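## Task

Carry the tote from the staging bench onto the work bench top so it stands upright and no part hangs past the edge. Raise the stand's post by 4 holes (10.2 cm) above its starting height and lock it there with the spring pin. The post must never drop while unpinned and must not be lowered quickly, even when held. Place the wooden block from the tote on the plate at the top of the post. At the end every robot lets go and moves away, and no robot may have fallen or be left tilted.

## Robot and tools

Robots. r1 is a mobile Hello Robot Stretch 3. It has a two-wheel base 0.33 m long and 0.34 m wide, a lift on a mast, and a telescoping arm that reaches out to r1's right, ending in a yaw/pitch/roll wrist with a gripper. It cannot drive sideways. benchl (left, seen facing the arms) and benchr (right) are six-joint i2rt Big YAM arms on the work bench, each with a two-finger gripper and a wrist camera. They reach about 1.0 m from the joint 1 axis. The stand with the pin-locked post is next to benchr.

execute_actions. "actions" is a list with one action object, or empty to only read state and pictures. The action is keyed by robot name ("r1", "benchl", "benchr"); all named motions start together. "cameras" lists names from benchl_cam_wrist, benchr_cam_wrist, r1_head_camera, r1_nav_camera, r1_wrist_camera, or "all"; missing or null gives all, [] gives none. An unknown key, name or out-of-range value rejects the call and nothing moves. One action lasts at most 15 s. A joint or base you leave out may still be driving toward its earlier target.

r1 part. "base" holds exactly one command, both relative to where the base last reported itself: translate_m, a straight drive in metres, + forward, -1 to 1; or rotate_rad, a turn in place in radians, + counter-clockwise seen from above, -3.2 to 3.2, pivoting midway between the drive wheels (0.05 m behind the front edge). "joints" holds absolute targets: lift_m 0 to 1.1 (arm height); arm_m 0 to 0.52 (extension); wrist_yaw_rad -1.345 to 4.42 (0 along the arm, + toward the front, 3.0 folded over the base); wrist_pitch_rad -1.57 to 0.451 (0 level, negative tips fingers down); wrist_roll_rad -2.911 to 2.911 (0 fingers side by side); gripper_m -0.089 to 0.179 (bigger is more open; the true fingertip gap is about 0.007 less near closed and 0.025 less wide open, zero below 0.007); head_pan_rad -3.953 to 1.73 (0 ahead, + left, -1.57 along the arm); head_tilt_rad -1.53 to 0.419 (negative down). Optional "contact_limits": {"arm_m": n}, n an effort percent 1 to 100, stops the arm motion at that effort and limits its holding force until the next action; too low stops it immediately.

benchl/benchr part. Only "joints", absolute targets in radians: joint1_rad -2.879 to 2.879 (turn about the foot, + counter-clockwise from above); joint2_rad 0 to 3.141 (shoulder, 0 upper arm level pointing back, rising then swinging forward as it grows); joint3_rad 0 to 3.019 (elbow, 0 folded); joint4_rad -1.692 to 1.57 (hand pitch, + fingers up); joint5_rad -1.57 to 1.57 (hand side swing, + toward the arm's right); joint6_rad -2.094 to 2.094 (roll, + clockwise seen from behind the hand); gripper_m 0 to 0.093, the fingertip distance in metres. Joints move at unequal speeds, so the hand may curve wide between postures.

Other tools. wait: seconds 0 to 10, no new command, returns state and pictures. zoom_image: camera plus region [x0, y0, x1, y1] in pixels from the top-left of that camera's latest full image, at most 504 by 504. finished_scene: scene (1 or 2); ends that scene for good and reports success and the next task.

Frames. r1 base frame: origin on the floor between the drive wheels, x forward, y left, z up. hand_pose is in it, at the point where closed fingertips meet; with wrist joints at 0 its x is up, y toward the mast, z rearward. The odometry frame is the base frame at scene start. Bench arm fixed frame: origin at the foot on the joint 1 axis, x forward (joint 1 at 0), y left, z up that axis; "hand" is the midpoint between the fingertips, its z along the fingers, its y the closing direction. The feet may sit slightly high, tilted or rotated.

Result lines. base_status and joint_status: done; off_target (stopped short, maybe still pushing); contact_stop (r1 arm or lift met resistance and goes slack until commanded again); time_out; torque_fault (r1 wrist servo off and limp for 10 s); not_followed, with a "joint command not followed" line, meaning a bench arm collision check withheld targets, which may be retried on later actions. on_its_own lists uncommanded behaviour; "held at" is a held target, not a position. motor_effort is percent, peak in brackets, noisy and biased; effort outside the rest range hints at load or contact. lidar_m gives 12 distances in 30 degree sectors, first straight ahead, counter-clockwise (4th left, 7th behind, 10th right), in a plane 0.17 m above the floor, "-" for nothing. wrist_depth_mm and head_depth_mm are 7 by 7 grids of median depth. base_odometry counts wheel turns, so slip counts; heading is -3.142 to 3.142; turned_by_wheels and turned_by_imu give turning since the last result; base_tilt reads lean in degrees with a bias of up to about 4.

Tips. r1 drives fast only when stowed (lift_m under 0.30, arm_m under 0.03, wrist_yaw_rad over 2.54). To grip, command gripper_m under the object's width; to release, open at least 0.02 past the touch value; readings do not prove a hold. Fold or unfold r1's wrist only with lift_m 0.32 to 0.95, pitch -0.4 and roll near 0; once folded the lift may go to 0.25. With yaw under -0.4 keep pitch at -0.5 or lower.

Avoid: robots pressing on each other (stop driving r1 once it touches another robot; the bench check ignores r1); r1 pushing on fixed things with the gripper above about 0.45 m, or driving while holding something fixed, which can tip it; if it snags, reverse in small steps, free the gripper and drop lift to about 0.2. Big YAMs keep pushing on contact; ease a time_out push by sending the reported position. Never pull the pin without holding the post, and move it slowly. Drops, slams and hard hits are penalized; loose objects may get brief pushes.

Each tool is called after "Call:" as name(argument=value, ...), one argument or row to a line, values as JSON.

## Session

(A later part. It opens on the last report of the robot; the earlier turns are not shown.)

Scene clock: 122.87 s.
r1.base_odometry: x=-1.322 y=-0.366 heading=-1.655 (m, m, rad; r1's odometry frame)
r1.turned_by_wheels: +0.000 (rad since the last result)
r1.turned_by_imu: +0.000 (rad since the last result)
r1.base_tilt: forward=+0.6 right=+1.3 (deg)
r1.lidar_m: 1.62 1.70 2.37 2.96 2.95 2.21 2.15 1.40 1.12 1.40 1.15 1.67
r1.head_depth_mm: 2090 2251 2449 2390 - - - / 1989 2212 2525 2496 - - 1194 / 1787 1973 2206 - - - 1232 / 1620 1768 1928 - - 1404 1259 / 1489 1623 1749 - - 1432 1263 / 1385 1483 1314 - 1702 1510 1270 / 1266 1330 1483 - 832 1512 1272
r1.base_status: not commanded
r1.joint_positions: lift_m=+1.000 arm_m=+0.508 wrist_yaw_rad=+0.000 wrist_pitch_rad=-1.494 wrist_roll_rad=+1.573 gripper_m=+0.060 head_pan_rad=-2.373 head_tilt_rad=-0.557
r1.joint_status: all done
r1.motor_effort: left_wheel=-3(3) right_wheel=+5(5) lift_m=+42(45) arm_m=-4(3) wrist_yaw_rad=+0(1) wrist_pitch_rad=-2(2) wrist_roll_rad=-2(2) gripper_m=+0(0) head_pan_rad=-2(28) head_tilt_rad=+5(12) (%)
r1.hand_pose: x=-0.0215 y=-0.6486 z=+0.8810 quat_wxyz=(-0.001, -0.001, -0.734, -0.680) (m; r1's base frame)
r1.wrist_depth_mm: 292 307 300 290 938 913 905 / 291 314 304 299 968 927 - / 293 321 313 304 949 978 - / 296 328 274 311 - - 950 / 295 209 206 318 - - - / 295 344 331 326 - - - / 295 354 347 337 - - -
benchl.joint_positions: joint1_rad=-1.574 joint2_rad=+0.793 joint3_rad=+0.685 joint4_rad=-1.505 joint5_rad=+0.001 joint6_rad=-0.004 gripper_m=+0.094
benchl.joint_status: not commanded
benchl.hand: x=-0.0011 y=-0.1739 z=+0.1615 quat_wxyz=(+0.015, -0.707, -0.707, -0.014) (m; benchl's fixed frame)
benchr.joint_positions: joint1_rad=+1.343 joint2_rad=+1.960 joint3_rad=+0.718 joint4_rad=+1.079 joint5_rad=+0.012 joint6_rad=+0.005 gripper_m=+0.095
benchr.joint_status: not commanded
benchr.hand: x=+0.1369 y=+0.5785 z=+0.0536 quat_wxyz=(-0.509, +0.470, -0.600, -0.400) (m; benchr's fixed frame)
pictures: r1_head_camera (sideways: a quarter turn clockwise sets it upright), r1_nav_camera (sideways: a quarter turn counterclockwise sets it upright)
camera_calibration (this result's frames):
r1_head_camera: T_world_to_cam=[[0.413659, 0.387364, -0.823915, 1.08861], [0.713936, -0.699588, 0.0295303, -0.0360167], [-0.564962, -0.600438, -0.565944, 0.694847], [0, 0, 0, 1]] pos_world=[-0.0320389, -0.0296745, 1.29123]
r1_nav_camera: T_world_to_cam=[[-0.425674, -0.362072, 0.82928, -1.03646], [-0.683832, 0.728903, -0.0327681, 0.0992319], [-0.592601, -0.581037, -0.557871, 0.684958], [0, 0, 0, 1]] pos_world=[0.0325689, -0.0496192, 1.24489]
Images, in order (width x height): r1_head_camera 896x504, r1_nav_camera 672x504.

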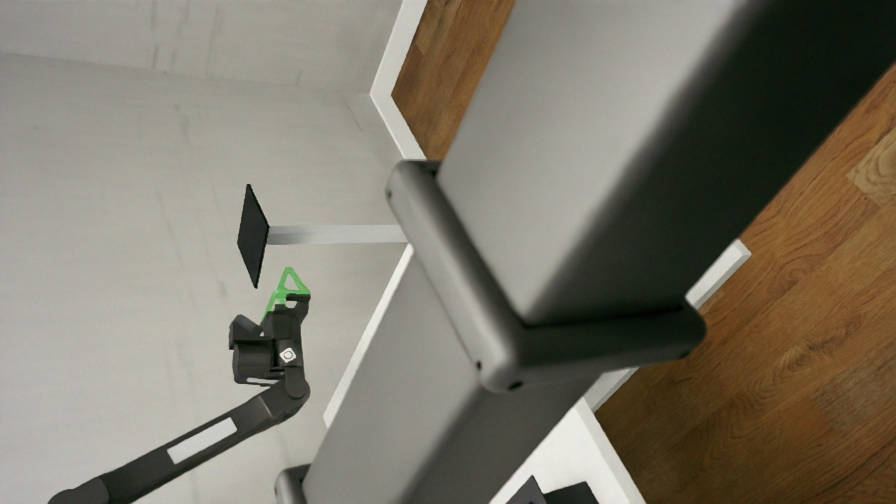

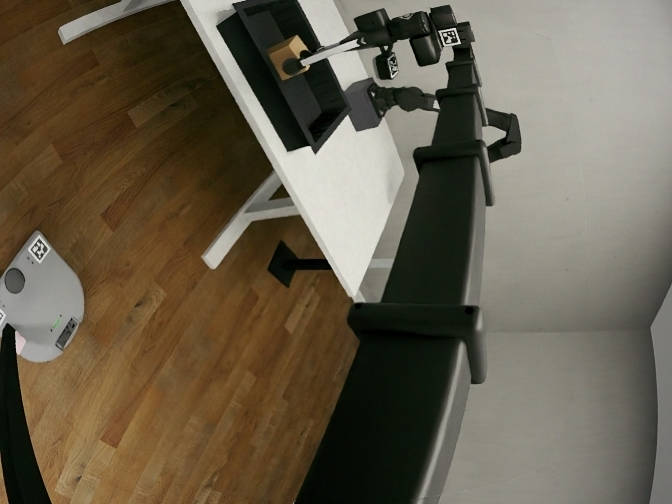

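Call:
execute_actions(
  actions=[
    {"r1":{"joints":{"arm_m":0.0,"wrist_pitch_rad":0,"head_pan_rad":-1.57,"head_tilt_rad":-0.75}}},
  ],
  cameras=["r1_head_camera"],
)

Call:
execute_actions(
  actions=[
    {"r1":{"base":{"translate_m":-0.9},"joints":{"wrist_roll_rad":0}}},
  ],
  cameras=["r1_head_camera","r1_wrist_camera"],
)

Scene clock: 129.27 s.
r1.base_odometry: x=-1.322 y=-0.366 heading=-1.655 (m, m, rad; r1's odometry frame)
r1.turned_by_wheels: +0.000 (rad since the last result)
r1.turned_by_imu: +0.000 (rad since the last result)
r1.base_tilt: forward=+0.7 right=+1.3 (deg)
r1.lidar_m: 1.62 1.69 2.38 2.96 2.96 2.21 2.14 1.40 1.12 1.40 1.15 1.67
r1.head_depth_mm: 1148 1071 1016 - - - 1134 / 1197 1290 997 - - - 1158 / 1202 1302 - - - - 1158 / 1215 1323 972 - 1535 1341 1165 / 1209 1324 981 839 1579 1337 1169 / 1159 1116 1077 901 1587 1353 1175 / 1218 1336 1082 909 1549 1350 1180
r1.base_status: not commanded
r1.joint_positions: lift_m=+1.000 arm_m=+0.000 wrist_yaw_rad=+0.000 wrist_pitch_rad=-0.023 wrist_roll_rad=+1.573 gripper_m=+0.060 head_pan_rad=-1.577 head_tilt_rad=-0.741
r1.joint_status: all done
r1.motor_effort: left_wheel=-3(3) right_wheel=+5(5) lift_m=+42(42) arm_m=-3(4) wrist_yaw_rad=+0(1) wrist_pitch_rad=+7(6) wrist_roll_rad=-2(2) gripper_m=+0(1) head_pan_rad=+2(28) head_tilt_rad=-6(27) (%)
r1.hand_pose: x=-0.0214 y=-0.4009 z=+1.1080 quat_wxyz=(-0.001, +0.000, -1.000, -0.012) (m; r1's base frame)
r1.wrist_depth_mm: - - - - 805 587 396 / - - - - - 615 398 / - - - - - 644 411 / - - - - - 503 422 / - - - - - 640 435 / - - - - - 651 445 / - - - - - 653 465
benchl.joint_positions: joint1_rad=-1.574 joint2_rad=+0.793 joint3_rad=+0.685 joint4_rad=-1.505 joint5_rad=+0.001 joint6_rad=-0.004 gripper_m=+0.094
benchl.joint_status: not commanded
benchl.hand: x=-0.0011 y=-0.1739 z=+0.1615 quat_wxyz=(+0.015, -0.707, -0.707, -0.014) (m; benchl's fixed frame)
benchr.joint_positions: joint1_rad=+1.343 joint2_rad=+1.960 joint3_rad=+0.718 joint4_rad=+1.079 joint5_rad=+0.012 joint6_rad=+0.005 gripper_m=+0.095
benchr.joint_status: not commanded
benchr.hand: x=+0.1369 y=+0.5785 z=+0.0536 quat_wxyz=(-0.509, +0.470, -0.600, -0.400) (m; benchr's fixed frame)
pictures: r1_head_camera (sideways: a quarter turn clockwise sets it upright)
camera_calibration (this result's frames):
r1_head_camera: T_world_to_cam=[[0.0135519, 0.707563, -0.706521, 0.938037], [0.999316, 0.0147269, 0.0339168, -0.0434606], [0.0344031, -0.706497, -0.706879, 0.874521], [0, 0, 0, 1]] pos_world=[0.000632423, -0.0452337, 1.2824]
Images, in order (width x height): r1_head_camera 896x504.

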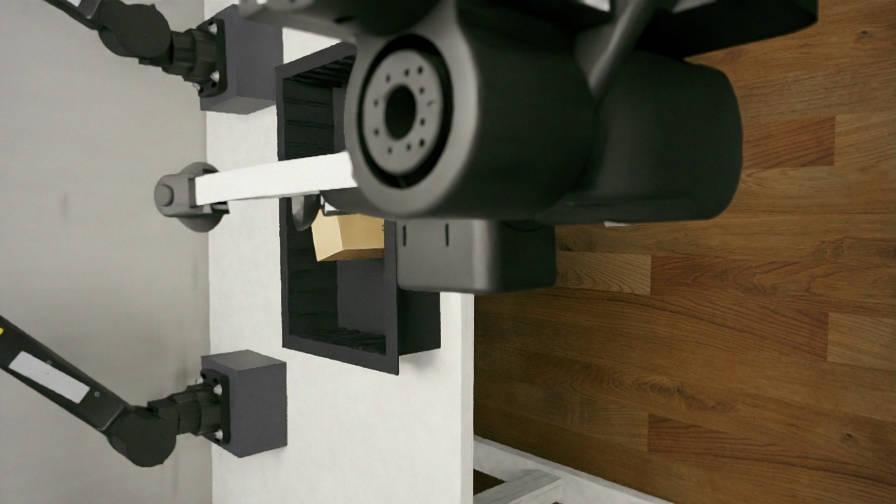

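Scene clock: 139.40 s.
r1.base_odometry: x=-1.246 y=+0.531 heading=-1.655 (m, m, rad; r1's odometry frame)
r1.turned_by_wheels: +0.000 (rad since the last result)
r1.turned_by_imu: -0.004 (rad since the last result)
r1.base_tilt: forward=+0.8 right=+1.3 (deg)
r1.lidar_m: 2.53 2.64 3.23 2.96 1.72 1.28 1.24 1.30 1.41 0.98 0.98 1.80
r1.head_depth_mm: 1170 1324 1508 - - - 1141 / 1171 1271 - - - - 1159 / 1177 1258 - - - - 1159 / 1181 1293 - 1793 1578 1340 1165 / 1186 1265 1216 1784 1539 1346 1172 / 1191 999 1080 874 1553 1344 1180 / 919 1339 1083 878 1592 1358 1180
r1.base_status: done
r1.joint_positions: lift_m=+1.000 arm_m=+0.000 wrist_yaw_rad=+0.000 wrist_pitch_rad=-0.023 wrist_roll_rad=+0.007 gripper_m=+0.060 head_pan_rad=-1.577 head_tilt_rad=-0.741
r1.joint_status: all done
r1.motor_effort: left_wheel=-2(7) right_wheel=+3(5) lift_m=+42(42) arm_m=-4(4) wrist_yaw_rad=+0(0) wrist_pitch_rad=+7(7) wrist_roll_rad=-4(6) gripper_m=+0(0) head_pan_rad=+3(3) head_tilt_rad=-6(6) (%)
r1.hand_pose: x=-0.0215 y=-0.4009 z=+1.1083 quat_wxyz=(+0.705, +0.008, -0.709, -0.009) (m; r1's base frame)
r1.wrist_depth_mm: - - - - - - - / - - - - - - - / - 861 - - - - - / - - - - - - - / - - 807 - - - - / 916 880 - - - - - / 735 709 727 - - - -
benchl.joint_positions: joint1_rad=-1.574 joint2_rad=+0.793 joint3_rad=+0.685 joint4_rad=-1.505 joint5_rad=+0.001 joint6_rad=-0.004 gripper_m=+0.094
benchl.joint_status: not commanded
benchl.hand: x=-0.0011 y=-0.1739 z=+0.1615 quat_wxyz=(+0.015, -0.707, -0.707, -0.014) (m; benchl's fixed frame)
benchr.joint_positions: joint1_rad=+1.343 joint2_rad=+1.960 joint3_rad=+0.718 joint4_rad=+1.079 joint5_rad=+0.012 joint6_rad=+0.005 gripper_m=+0.095
benchr.joint_status: not commanded
benchr.hand: x=+0.1369 y=+0.5785 z=+0.0536 quat_wxyz=(-0.509, +0.470, -0.600, -0.400) (m; benchr's fixed frame)
pictures: r1_head_camera (sideways: a quarter turn clockwise sets it upright), r1_wrist_camera
camera_calibration (this result's frames):
r1_head_camera: T_world_to_cam=[[0.0135519, 0.707563, -0.706521, 0.938037], [0.999316, 0.0147269, 0.0339168, -0.0434606], [0.0344031, -0.706497, -0.706879, 0.874521], [0, 0, 0, 1]] pos_world=[0.000632423, -0.0452337, 1.2824]
r1_wrist_camera: T_world_to_cam=[[-0.998984, 0.0139273, -0.0428696, 0.0314371], [0.0446152, 0.16999, -0.984435, 1.1991], [-0.00642312, -0.985347, -0.170438, -0.04789], [0, 0, 0, 1]] pos_world=[-0.0224004, -0.251461, 1.17362]
Images, in order (width x height): r1_head_camera 896x504, r1_wrist_camera 644x364.

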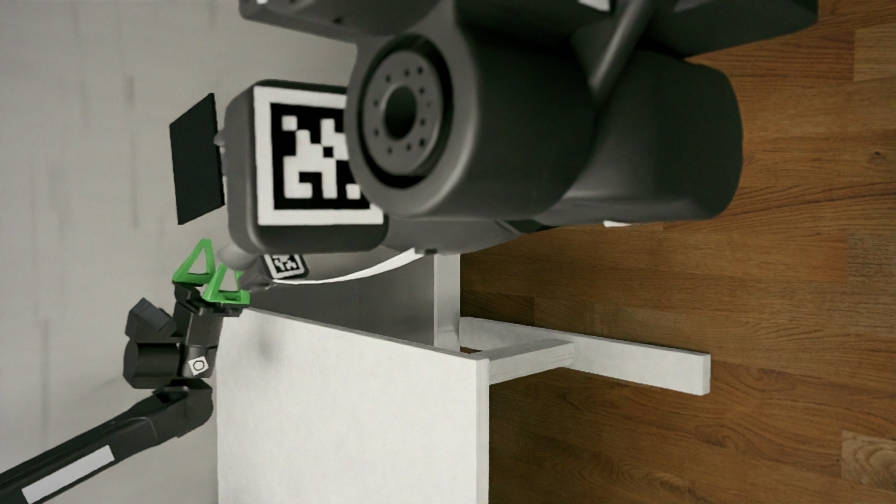

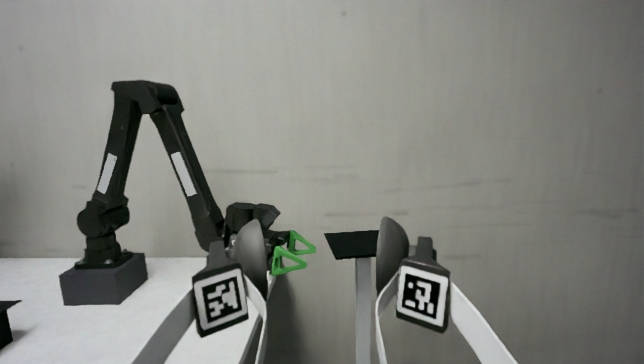

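Lower the lift to view the knob with the wrist camera.

Call:
execute_actions(
  actions=[
    {"r1":{"joints":{"lift_m":0.45}}},
  ],
  cameras=["r1_head_camera","r1_wrist_camera"],
)

Scene clock: 145.50 s.
r1.base_odometry: x=-1.246 y=+0.531 heading=-1.655 (m, m, rad; r1's odometry frame)
r1.turned_by_wheels: +0.000 (rad since the last result)
r1.turned_by_imu: +0.000 (rad since the last result)
r1.base_tilt: forward=+0.6 right=+1.4 (deg)
r1.lidar_m: 2.52 2.64 3.23 2.96 1.72 1.28 1.24 1.30 1.41 0.98 0.98 1.80
r1.head_depth_mm: 1172 1327 1537 1769 1551 1317 1156 / 1172 1280 1544 1781 1547 1328 1160 / 1183 1261 1478 1745 1545 1335 1173 / 1181 1292 1566 1819 1587 1339 1169 / 1189 1265 1216 1754 1548 1343 1169 / 1197 996 1073 871 1550 1336 1174 / 917 1340 1083 876 1594 1355 1177
r1.base_status: not commanded
r1.joint_positions: lift_m=+0.450 arm_m=+0.000 wrist_yaw_rad=+0.000 wrist_pitch_rad=-0.023 wrist_roll_rad=+0.006 gripper_m=+0.060 head_pan_rad=-1.577 head_tilt_rad=-0.741
r1.joint_status: all done
r1.motor_effort: left_wheel=-3(3) right_wheel=+3(4) lift_m=+22(35) arm_m=-4(3) wrist_yaw_rad=+0(1) wrist_pitch_rad=+7(7) wrist_roll_rad=-4(4) gripper_m=+0(0) head_pan_rad=+2(3) head_tilt_rad=-6(6) (%)
r1.hand_pose: x=-0.0215 y=-0.4009 z=+0.5592 quat_wxyz=(+0.705, +0.008, -0.709, -0.008) (m; r1's base frame)
r1.wrist_depth_mm: 833 - - - - - - / 414 430 - - - - - / - - - - - - - / - - - - - - - / - - - - - - - / - - - - - - - / - - 895 952 940 952 920
benchl.joint_positions: joint1_rad=-1.574 joint2_rad=+0.793 joint3_rad=+0.685 joint4_rad=-1.505 joint5_rad=+0.001 joint6_rad=-0.004 gripper_m=+0.094
benchl.joint_status: not commanded
benchl.hand: x=-0.0011 y=-0.1739 z=+0.1615 quat_wxyz=(+0.015, -0.707, -0.707, -0.014) (m; benchl's fixed frame)
benchr.joint_positions: joint1_rad=+1.343 joint2_rad=+1.960 joint3_rad=+0.718 joint4_rad=+1.079 joint5_rad=+0.012 joint6_rad=+0.005 gripper_m=+0.095
benchr.joint_status: not commanded
benchr.hand: x=+0.1369 y=+0.5785 z=+0.0536 quat_wxyz=(-0.509, +0.470, -0.600, -0.400) (m; benchr's fixed frame)
pictures: r1_head_camera (sideways: a quarter turn clockwise sets it upright), r1_wrist_camera
camera_calibration (this result's frames):
r1_head_camera: T_world_to_cam=[[0.0135519, 0.707563, -0.706521, 0.938037], [0.999316, 0.0147269, 0.0339168, -0.0434606], [0.0344031, -0.706497, -0.706879, 0.874521], [0, 0, 0, 1]] pos_world=[0.000632423, -0.0452337, 1.2824]
r1_wrist_camera: T_world_to_cam=[[-0.998989, 0.0138922, -0.0427508, 0.00781778], [0.0444875, 0.169273, -0.984565, 0.658341], [-0.00644122, -0.985471, -0.16972, -0.141946], [0, 0, 0, 1]] pos_world=[-0.0223924, -0.251431, 0.624422]
Images, in order (width x height): r1_head_camera 896x504, r1_wrist_camera 644x364.

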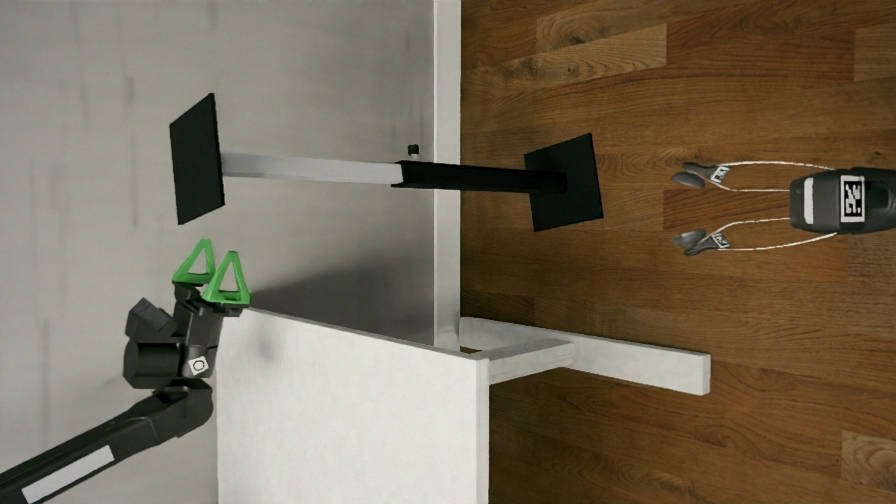

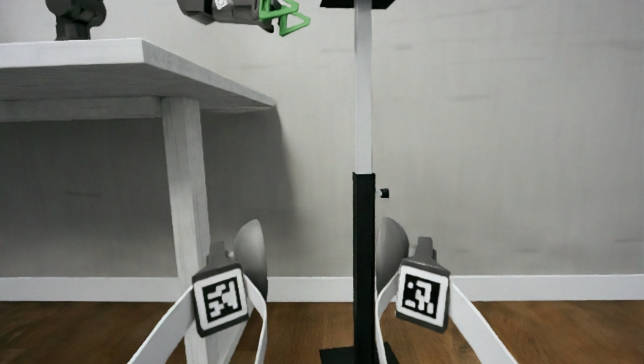

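Call:
execute_actions(
  actions=[
    {"benchr":{"joints":{"joint1_rad":1.36,"joint2_rad":2.28,"joint3_rad":0.89,"joint4_rad":1.48}},"r1":{"base":{"translate_m":-0.13},"joints":{"lift_m":0.37,"wrist_roll_rad":1.57,"gripper_m":0.07}}},
  ],
  cameras=["r1_head_camera","r1_wrist_camera","benchr_cam_wrist"],
)

Scene clock: 153.57 s.
r1.base_odometry: x=-1.235 y=+0.661 heading=-1.655 (m, m, rad; r1's odometry frame)
r1.turned_by_wheels: +0.000 (rad since the last result)
r1.turned_by_imu: -0.001 (rad since the last result)
r1.base_tilt: forward=+0.7 right=+1.3 (deg)
r1.lidar_m: 2.65 2.77 3.27 3.39 1.54 1.14 1.11 1.16 1.41 0.97 1.03 1.91
r1.head_depth_mm: 1164 1319 1538 1769 1560 1321 1152 / 1169 1324 1541 1779 1566 1322 1167 / 1178 1308 1551 1783 1567 1338 1184 / 1184 1274 1488 1750 1548 1343 1161 / 1182 1299 1561 1810 1583 1342 1167 / 1193 1307 1170 1774 1511 1347 1177 / 1192 1040 1066 907 1602 1345 1176
r1.base_status: done
r1.joint_positions: lift_m=+0.370 arm_m=+0.000 wrist_yaw_rad=+0.000 wrist_pitch_rad=-0.022 wrist_roll_rad=+1.567 gripper_m=+0.070 head_pan_rad=-1.577 head_tilt_rad=-0.741
r1.joint_status: all done
r1.motor_effort: left_wheel=-2(7) right_wheel=+3(5) lift_m=+22(22) arm_m=-3(3) wrist_yaw_rad=+0(0) wrist_pitch_rad=+6(6) wrist_roll_rad=+2(3) gripper_m=+0(55) head_pan_rad=+3(3) head_tilt_rad=-6(6) (%)
r1.hand_pose: x=-0.0214 y=-0.4009 z=+0.4790 quat_wxyz=(+0.002, +0.000, -1.000, -0.012) (m; r1's base frame)
r1.wrist_depth_mm: - - - - - 827 557 / - - - - - 840 568 / - - - - - 828 561 / - 813 - - - 761 564 / - - - - - 841 560 / - - - - - 860 565 / 885 - 778 793 795 750 570
benchl.joint_positions: joint1_rad=-1.574 joint2_rad=+0.793 joint3_rad=+0.685 joint4_rad=-1.505 joint5_rad=+0.001 joint6_rad=-0.004 gripper_m=+0.094
benchl.joint_status: not commanded
benchl.hand: x=-0.0011 y=-0.1739 z=+0.1615 quat_wxyz=(+0.015, -0.707, -0.707, -0.014) (m; benchl's fixed frame)
benchr.joint_positions: joint1_rad=+1.349 joint2_rad=+2.289 joint3_rad=+0.873 joint4_rad=+1.459 joint5_rad=+0.012 joint6_rad=+0.001 gripper_m=+0.095
benchr.joint_status: all done
benchr.hand: x=+0.1407 y=+0.6110 z=+0.0042 quat_wxyz=(-0.567, +0.428, -0.543, -0.448) (m; benchr's fixed frame)
pictures: benchr_cam_wrist, r1_head_camera (sideways: a quarter turn clockwise sets it upright), r1_wrist_camera
camera_calibration (this result's frames):
benchr_cam_wrist: T_world_to_cam=[[0.9741, -0.226105, -0.0023872, 0.00210458], [-0.124307, -0.526655, -0.840941, 0.352758], [0.188884, 0.819458, -0.541121, -0.402541], [0, 0, 0, 1]] pos_world=[0.117834, 0.516122, 0.0788303]
r1_head_camera: T_world_to_cam=[[0.0135519, 0.707563, -0.70652, 0.938037], [0.999316, 0.0147269, 0.0339168, -0.0434606], [0.0344031, -0.706497, -0.706879, 0.874521], [0, 0, 0, 1]] pos_world=[0.000632423, -0.0452337, 1.2824]
r1_wrist_camera: T_world_to_cam=[[0.0326718, 0.0357591, -0.998826, 0.493295], [0.988712, 0.145054, 0.0375341, 0.100329], [0.146226, -0.988777, -0.0306163, -0.22024], [0, 0, 0, 1]] pos_world=[-0.0831086, -0.249962, 0.482208]
Images, in order (width x height): benchr_cam_wrist 504x504, r1_head_camera 896x504, r1_wrist_camera 644x364.

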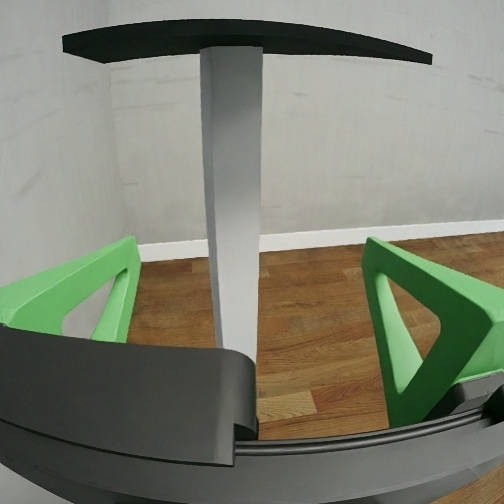

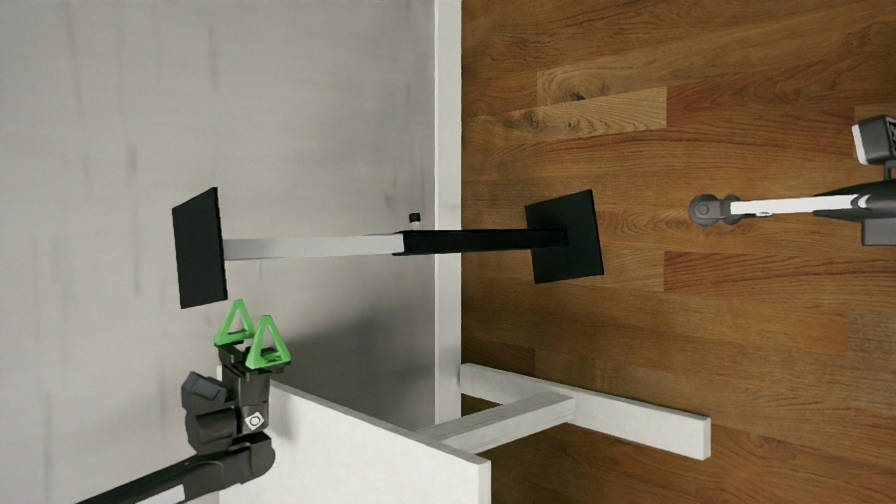

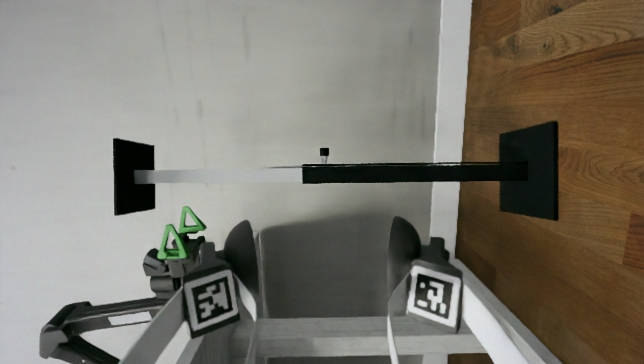

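Call:
execute_actions(
  actions=[
    {"benchr":{"joints":{"joint1_rad":1.385,"joint2_rad":2.40,"joint3_rad":1.10,"joint4_rad":1.40}}},
  ],
  cameras=["r1_head_camera","r1_wrist_camera","benchr_cam_wrist"],
)

Scene clock: 155.70 s.
r1.base_odometry: x=-1.235 y=+0.661 heading=-1.655 (m, m, rad; r1's odometry frame)
r1.turned_by_wheels: +0.000 (rad since the last result)
r1.turned_by_imu: +0.000 (rad since the last result)
r1.base_tilt: forward=+0.8 right=+1.4 (deg)
r1.lidar_m: 2.65 2.78 3.27 3.40 1.54 1.15 1.11 1.16 1.41 0.98 1.02 1.92
r1.head_depth_mm: 1165 1332 1533 1768 1553 1321 1156 / 1179 1337 1537 1774 1548 1326 1163 / 1173 1316 1551 1796 1559 1345 1178 / 1183 1271 1486 1754 1547 1340 1173 / 1187 1301 1559 1814 1577 1350 1167 / 1194 1285 1494 1771 1515 1347 1174 / 1153 1055 1083 908 1604 1343 1174
r1.base_status: not commanded
r1.joint_positions: lift_m=+0.370 arm_m=+0.000 wrist_yaw_rad=+0.000 wrist_pitch_rad=-0.022 wrist_roll_rad=+1.567 gripper_m=+0.070 head_pan_rad=-1.577 head_tilt_rad=-0.741
r1.joint_status: not commanded
r1.motor_effort: left_wheel=-2(2) right_wheel=+4(4) lift_m=+22(22) arm_m=-3(3) wrist_yaw_rad=+0(0) wrist_pitch_rad=+6(6) wrist_roll_rad=+2(2) gripper_m=+0(1) head_pan_rad=+3(3) head_tilt_rad=-6(6) (%)
r1.hand_pose: x=-0.0214 y=-0.4009 z=+0.4790 quat_wxyz=(+0.002, +0.000, -1.000, -0.012) (m; r1's base frame)
r1.wrist_depth_mm: - - - - - 831 559 / - - - - - 834 561 / - - - - - 828 558 / - 826 - - - 780 559 / - - - - - 854 570 / - 843 - - - 838 571 / - - 782 797 792 743 576
benchl.joint_positions: joint1_rad=-1.574 joint2_rad=+0.793 joint3_rad=+0.685 joint4_rad=-1.505 joint5_rad=+0.001 joint6_rad=-0.004 gripper_m=+0.094
benchl.joint_status: not commanded
benchl.hand: x=-0.0011 y=-0.1739 z=+0.1615 quat_wxyz=(+0.015, -0.707, -0.707, -0.014) (m; benchl's fixed frame)
benchr.joint_positions: joint1_rad=+1.380 joint2_rad=+2.395 joint3_rad=+1.072 joint4_rad=+1.405 joint5_rad=+0.012 joint6_rad=+0.001 gripper_m=+0.095
benchr.joint_status: all done
benchr.hand: x=+0.1325 y=+0.6719 z=-0.0123 quat_wxyz=(-0.570, +0.427, -0.525, -0.465) (m; benchr's fixed frame)
pictures: benchr_cam_wrist, r1_head_camera (sideways: a quarter turn clockwise sets it upright), r1_wrist_camera
camera_calibration (this result's frames):
benchr_cam_wrist: T_world_to_cam=[[0.980713, -0.195433, -0.0026114, 0.00233194], [-0.101487, -0.497765, -0.861354, 0.347249], [0.167038, 0.845007, -0.507998, -0.473694], [0, 0, 0, 1]] pos_world=[0.112079, 0.573579, 0.0584752]
r1_head_camera: T_world_to_cam=[[0.0135519, 0.707563, -0.70652, 0.938037], [0.999316, 0.0147269, 0.0339168, -0.0434606], [0.0344031, -0.706497, -0.706879, 0.874521], [0, 0, 0, 1]] pos_world=[0.000632423, -0.0452337, 1.2824]
r1_wrist_camera: T_world_to_cam=[[0.0326725, 0.0357592, -0.998826, 0.493295], [0.988711, 0.145054, 0.0375348, 0.100329], [0.146226, -0.988777, -0.0306162, -0.22024], [0, 0, 0, 1]] pos_world=[-0.0831086, -0.249962, 0.482208]
Images, in order (width x height): benchr_cam_wrist 504x504, r1_head_camera 896x504, r1_wrist_camera 644x364.

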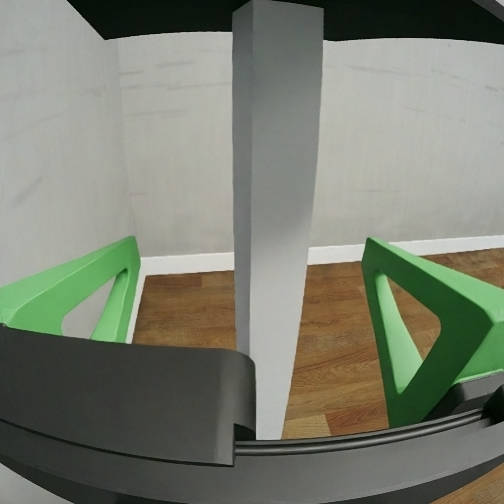

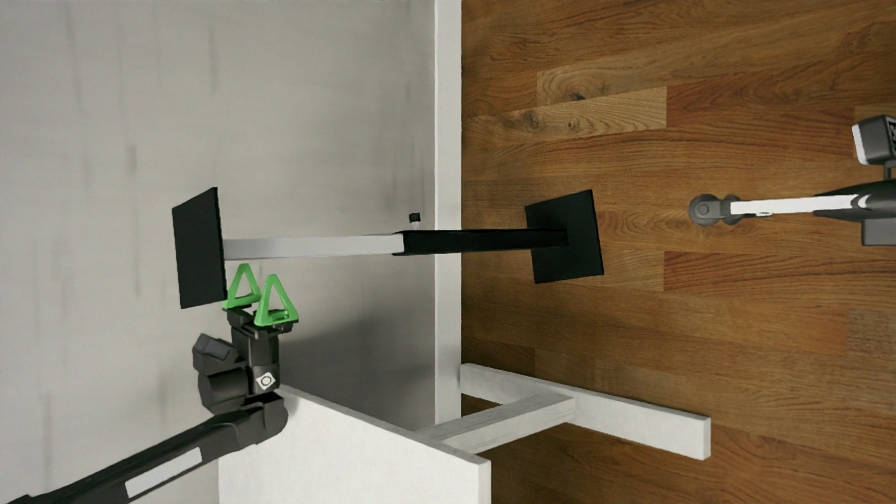

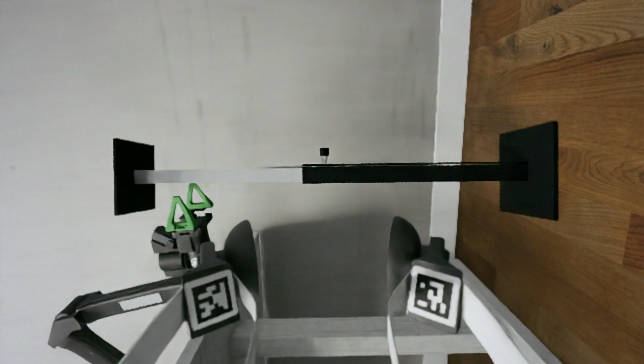

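Call:
execute_actions(
  actions=[
    {"benchr":{"joints":{"joint1_rad":1.36,"joint2_rad":2.47,"joint3_rad":1.28,"joint4_rad":1.33}}},
  ],
  cameras=["r1_head_camera","r1_wrist_camera","benchr_cam_wrist"],
)

Scene clock: 157.20 s.
r1.base_odometry: x=-1.235 y=+0.661 heading=-1.655 (m, m, rad; r1's odometry frame)
r1.turned_by_wheels: +0.000 (rad since the last result)
r1.turned_by_imu: +0.000 (rad since the last result)
r1.base_tilt: forward=+0.6 right=+1.4 (deg)
r1.lidar_m: 2.65 2.77 3.28 3.40 1.54 1.14 1.11 1.16 1.41 0.98 1.03 1.92
r1.head_depth_mm: 1171 1322 1539 1767 1556 1320 1152 / 1173 1329 1556 1779 1563 1326 1150 / 1178 1306 1549 1795 1560 1349 1184 / 1180 1267 1446 1742 1552 1343 1168 / 1181 1300 1562 1797 1577 1348 1174 / 1189 1277 1170 1777 1515 1351 1176 / 1139 1288 1081 907 1598 1342 1182
r1.base_status: not commanded
r1.joint_positions: lift_m=+0.370 arm_m=+0.000 wrist_yaw_rad=+0.000 wrist_pitch_rad=-0.022 wrist_roll_rad=+1.567 gripper_m=+0.070 head_pan_rad=-1.577 head_tilt_rad=-0.741
r1.joint_status: not commanded
r1.motor_effort: left_wheel=-2(2) right_wheel=+4(4) lift_m=+22(22) arm_m=-3(4) wrist_yaw_rad=+1(1) wrist_pitch_rad=+6(6) wrist_roll_rad=+2(2) gripper_m=+0(0) head_pan_rad=+3(3) head_tilt_rad=-6(6) (%)
r1.hand_pose: x=-0.0214 y=-0.4009 z=+0.4790 quat_wxyz=(+0.002, +0.000, -1.000, -0.012) (m; r1's base frame)
r1.wrist_depth_mm: - - - - - 836 560 / - - - - - 825 564 / - - - - - 836 562 / - 756 - - - 792 564 / - - - - - 840 561 / - - - - - 849 561 / - - 760 771 780 727 560
benchl.joint_positions: joint1_rad=-1.574 joint2_rad=+0.793 joint3_rad=+0.685 joint4_rad=-1.505 joint5_rad=+0.001 joint6_rad=-0.004 gripper_m=+0.094
benchl.joint_status: not commanded
benchl.hand: x=-0.0011 y=-0.1739 z=+0.1615 quat_wxyz=(+0.015, -0.707, -0.707, -0.014) (m; benchl's fixed frame)
benchr.joint_positions: joint1_rad=+1.370 joint2_rad=+2.463 joint3_rad=+1.251 joint4_rad=+1.336 joint5_rad=+0.012 joint6_rad=+0.001 gripper_m=+0.095
benchr.joint_status: all done
benchr.hand: x=+0.1500 y=+0.7221 z=-0.0121 quat_wxyz=(-0.583, +0.415, -0.516, -0.471) (m; benchr's fixed frame)
pictures: benchr_cam_wrist, r1_head_camera (sideways: a quarter turn clockwise sets it upright), r1_wrist_camera
camera_calibration (this result's frames):
benchr_cam_wrist: T_world_to_cam=[[0.978671, -0.205413, -0.00284661, 0.00254668], [-0.0993615, -0.46118, -0.881726, 0.347183], [0.179805, 0.863202, -0.471754, -0.533537], [0, 0, 0, 1]] pos_world=[0.127937, 0.621187, 0.0544292]
r1_head_camera: T_world_to_cam=[[0.0135518, 0.707563, -0.70652, 0.938037], [0.999316, 0.0147272, 0.0339168, -0.0434606], [0.0344033, -0.706497, -0.706879, 0.874521], [0, 0, 0, 1]] pos_world=[0.000632434, -0.0452337, 1.2824]
r1_wrist_camera: T_world_to_cam=[[0.0326728, 0.0357591, -0.998826, 0.493295], [0.988711, 0.145054, 0.037535, 0.100329], [0.146226, -0.988777, -0.0306161, -0.220241], [0, 0, 0, 1]] pos_world=[-0.0831086, -0.249962, 0.482207]
Images, in order (width x height): benchr_cam_wrist 504x504, r1_head_camera 896x504, r1_wrist_camera 644x364.

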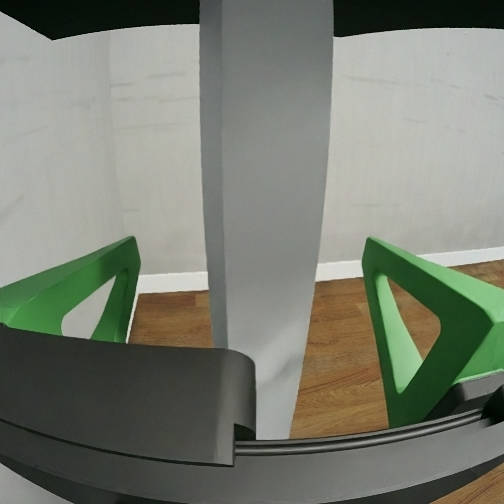

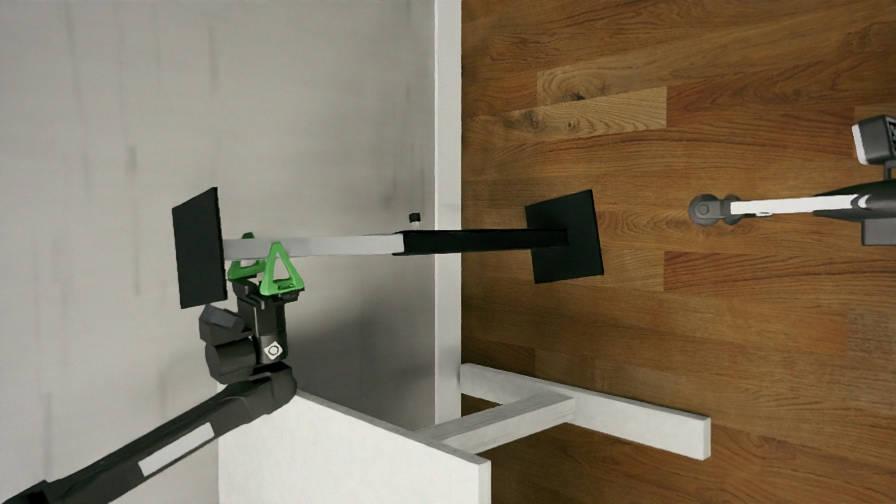

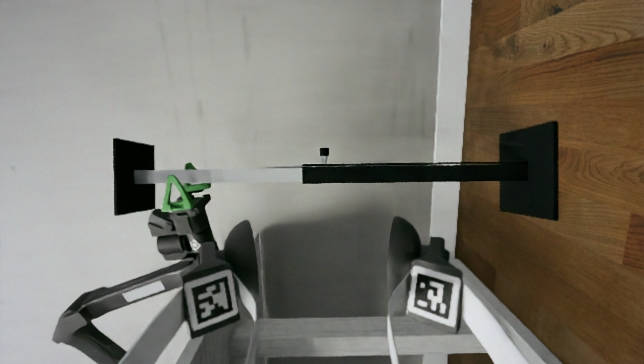

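Call:
execute_actions(
  actions=[
    {"benchr":{"joints":{"joint2_rad":2.50,"joint3_rad":1.35,"joint4_rad":1.30}},"r1":{"base":{"translate_m":-0.02},"joints":{"arm_m":0.40}}},
  ],
  cameras=["r1_head_camera","r1_wrist_camera","benchr_cam_wrist"],
)

Scene clock: 162.53 s.
r1.base_odometry: x=-1.233 y=+0.681 heading=-1.656 (m, m, rad; r1's odometry frame)
r1.turned_by_wheels: +0.000 (rad since the last result)
r1.turned_by_imu: +0.000 (rad since the last result)
r1.base_tilt: forward=+0.7 right=+1.2 (deg)
r1.lidar_m: 2.67 2.80 3.29 2.97 1.51 1.12 1.09 1.14 1.41 0.98 1.03 1.93
r1.head_depth_mm: 1168 1323 1525 1747 1560 1320 1152 / 1171 1332 1548 1773 1560 1327 1156 / 1178 1330 1537 1796 1664 1334 1161 / 1174 1086 1482 1754 1528 1342 1167 / 1177 1292 1571 1803 1575 1351 1169 / 1192 1267 1539 1771 1516 1356 1170 / 1149 1279 1083 940 1589 1328 1178
r1.base_status: done
r1.joint_positions: lift_m=+0.370 arm_m=+0.400 wrist_yaw_rad=+0.000 wrist_pitch_rad=-0.022 wrist_roll_rad=+1.567 gripper_m=+0.070 head_pan_rad=-1.577 head_tilt_rad=-0.741
r1.joint_status: all done
r1.motor_effort: left_wheel=-2(7) right_wheel=+3(5) lift_m=+22(22) arm_m=+4(4) wrist_yaw_rad=+0(0) wrist_pitch_rad=+6(6) wrist_roll_rad=+2(2) gripper_m=+0(0) head_pan_rad=+3(3) head_tilt_rad=-6(5) (%)
r1.hand_pose: x=-0.0214 y=-0.8003 z=+0.4790 quat_wxyz=(+0.002, +0.000, -1.000, -0.012) (m; r1's base frame)
r1.wrist_depth_mm: 657 666 665 642 657 677 553 / 691 687 693 686 679 687 557 / 691 674 705 709 701 712 551 / 721 705 721 727 716 714 555 / 360 353 722 341 347 344 349 / 376 775 - 750 800 757 562 / 382 789 780 780 814 740 562
benchl.joint_positions: joint1_rad=-1.574 joint2_rad=+0.793 joint3_rad=+0.685 joint4_rad=-1.505 joint5_rad=+0.001 joint6_rad=-0.004 gripper_m=+0.094
benchl.joint_status: not commanded
benchl.hand: x=-0.0011 y=-0.1739 z=+0.1615 quat_wxyz=(+0.015, -0.707, -0.707, -0.014) (m; benchl's fixed frame)
benchr.joint_positions: joint1_rad=+1.370 joint2_rad=+2.483 joint3_rad=+1.315 joint4_rad=+1.309 joint5_rad=+0.012 joint6_rad=+0.001 gripper_m=+0.095
benchr.joint_status: all done
benchr.hand: x=+0.1537 y=+0.7405 z=-0.0085 quat_wxyz=(-0.587, +0.411, -0.511, -0.475) (m; benchr's fixed frame)
pictures: benchr_cam_wrist, r1_head_camera (sideways: a quarter turn clockwise sets it upright), r1_wrist_camera
camera_calibration (this result's frames):
benchr_cam_wrist: T_world_to_cam=[[0.978681, -0.205366, -0.00293807, 0.00262516], [-0.0964573, -0.446947, -0.889345, 0.348111], [0.181328, 0.870668, -0.457228, -0.554041], [0, 0, 0, 1]] pos_world=[0.131472, 0.638513, 0.0562757]
r1_head_camera: T_world_to_cam=[[0.0135471, 0.707568, -0.706516, 0.93803], [0.999316, 0.0147336, 0.0339169, -0.0434608], [0.034408, -0.706492, -0.706884, 0.874527], [0, 0, 0, 1]] pos_world=[0.000632736, -0.0452336, 1.2824]
r1_wrist_camera: T_world_to_cam=[[0.0332364, 0.0357525, -0.998808, 0.507578], [0.988692, 0.145042, 0.0380916, 0.157991], [0.146231, -0.988779, -0.0305276, -0.615239], [0, 0, 0, 1]] pos_world=[-0.0831083, -0.649398, 0.482173]
Images, in order (width x height): benchr_cam_wrist 504x504, r1_head_camera 896x504, r1_wrist_camera 644x364.

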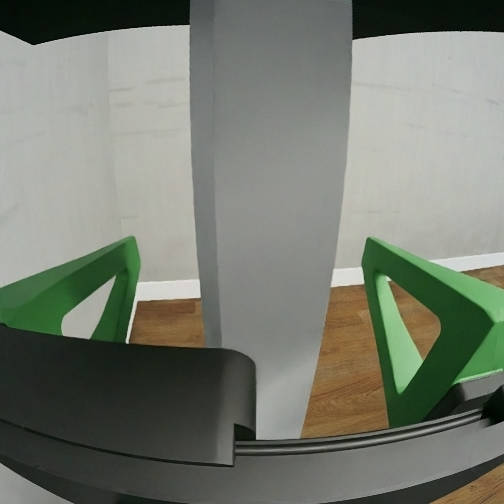

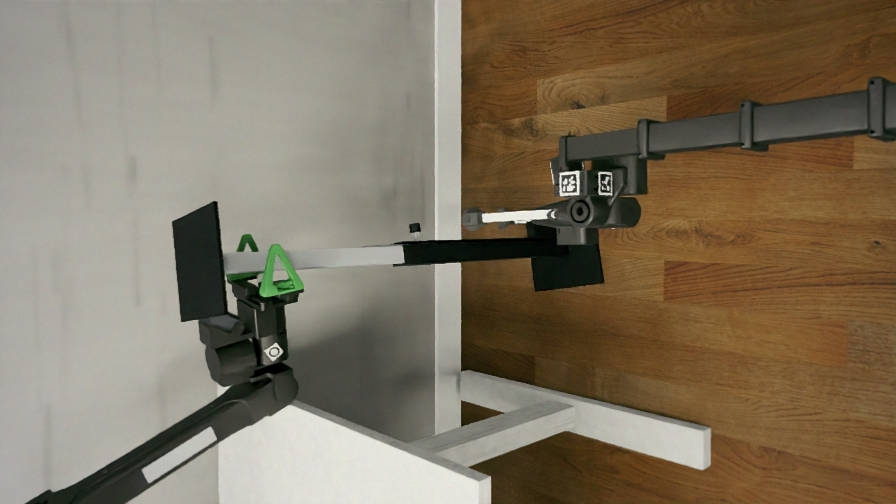

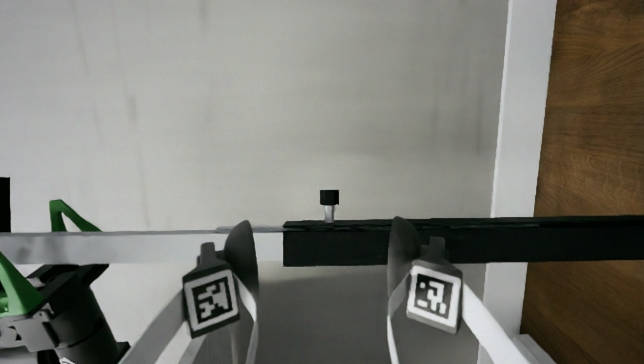

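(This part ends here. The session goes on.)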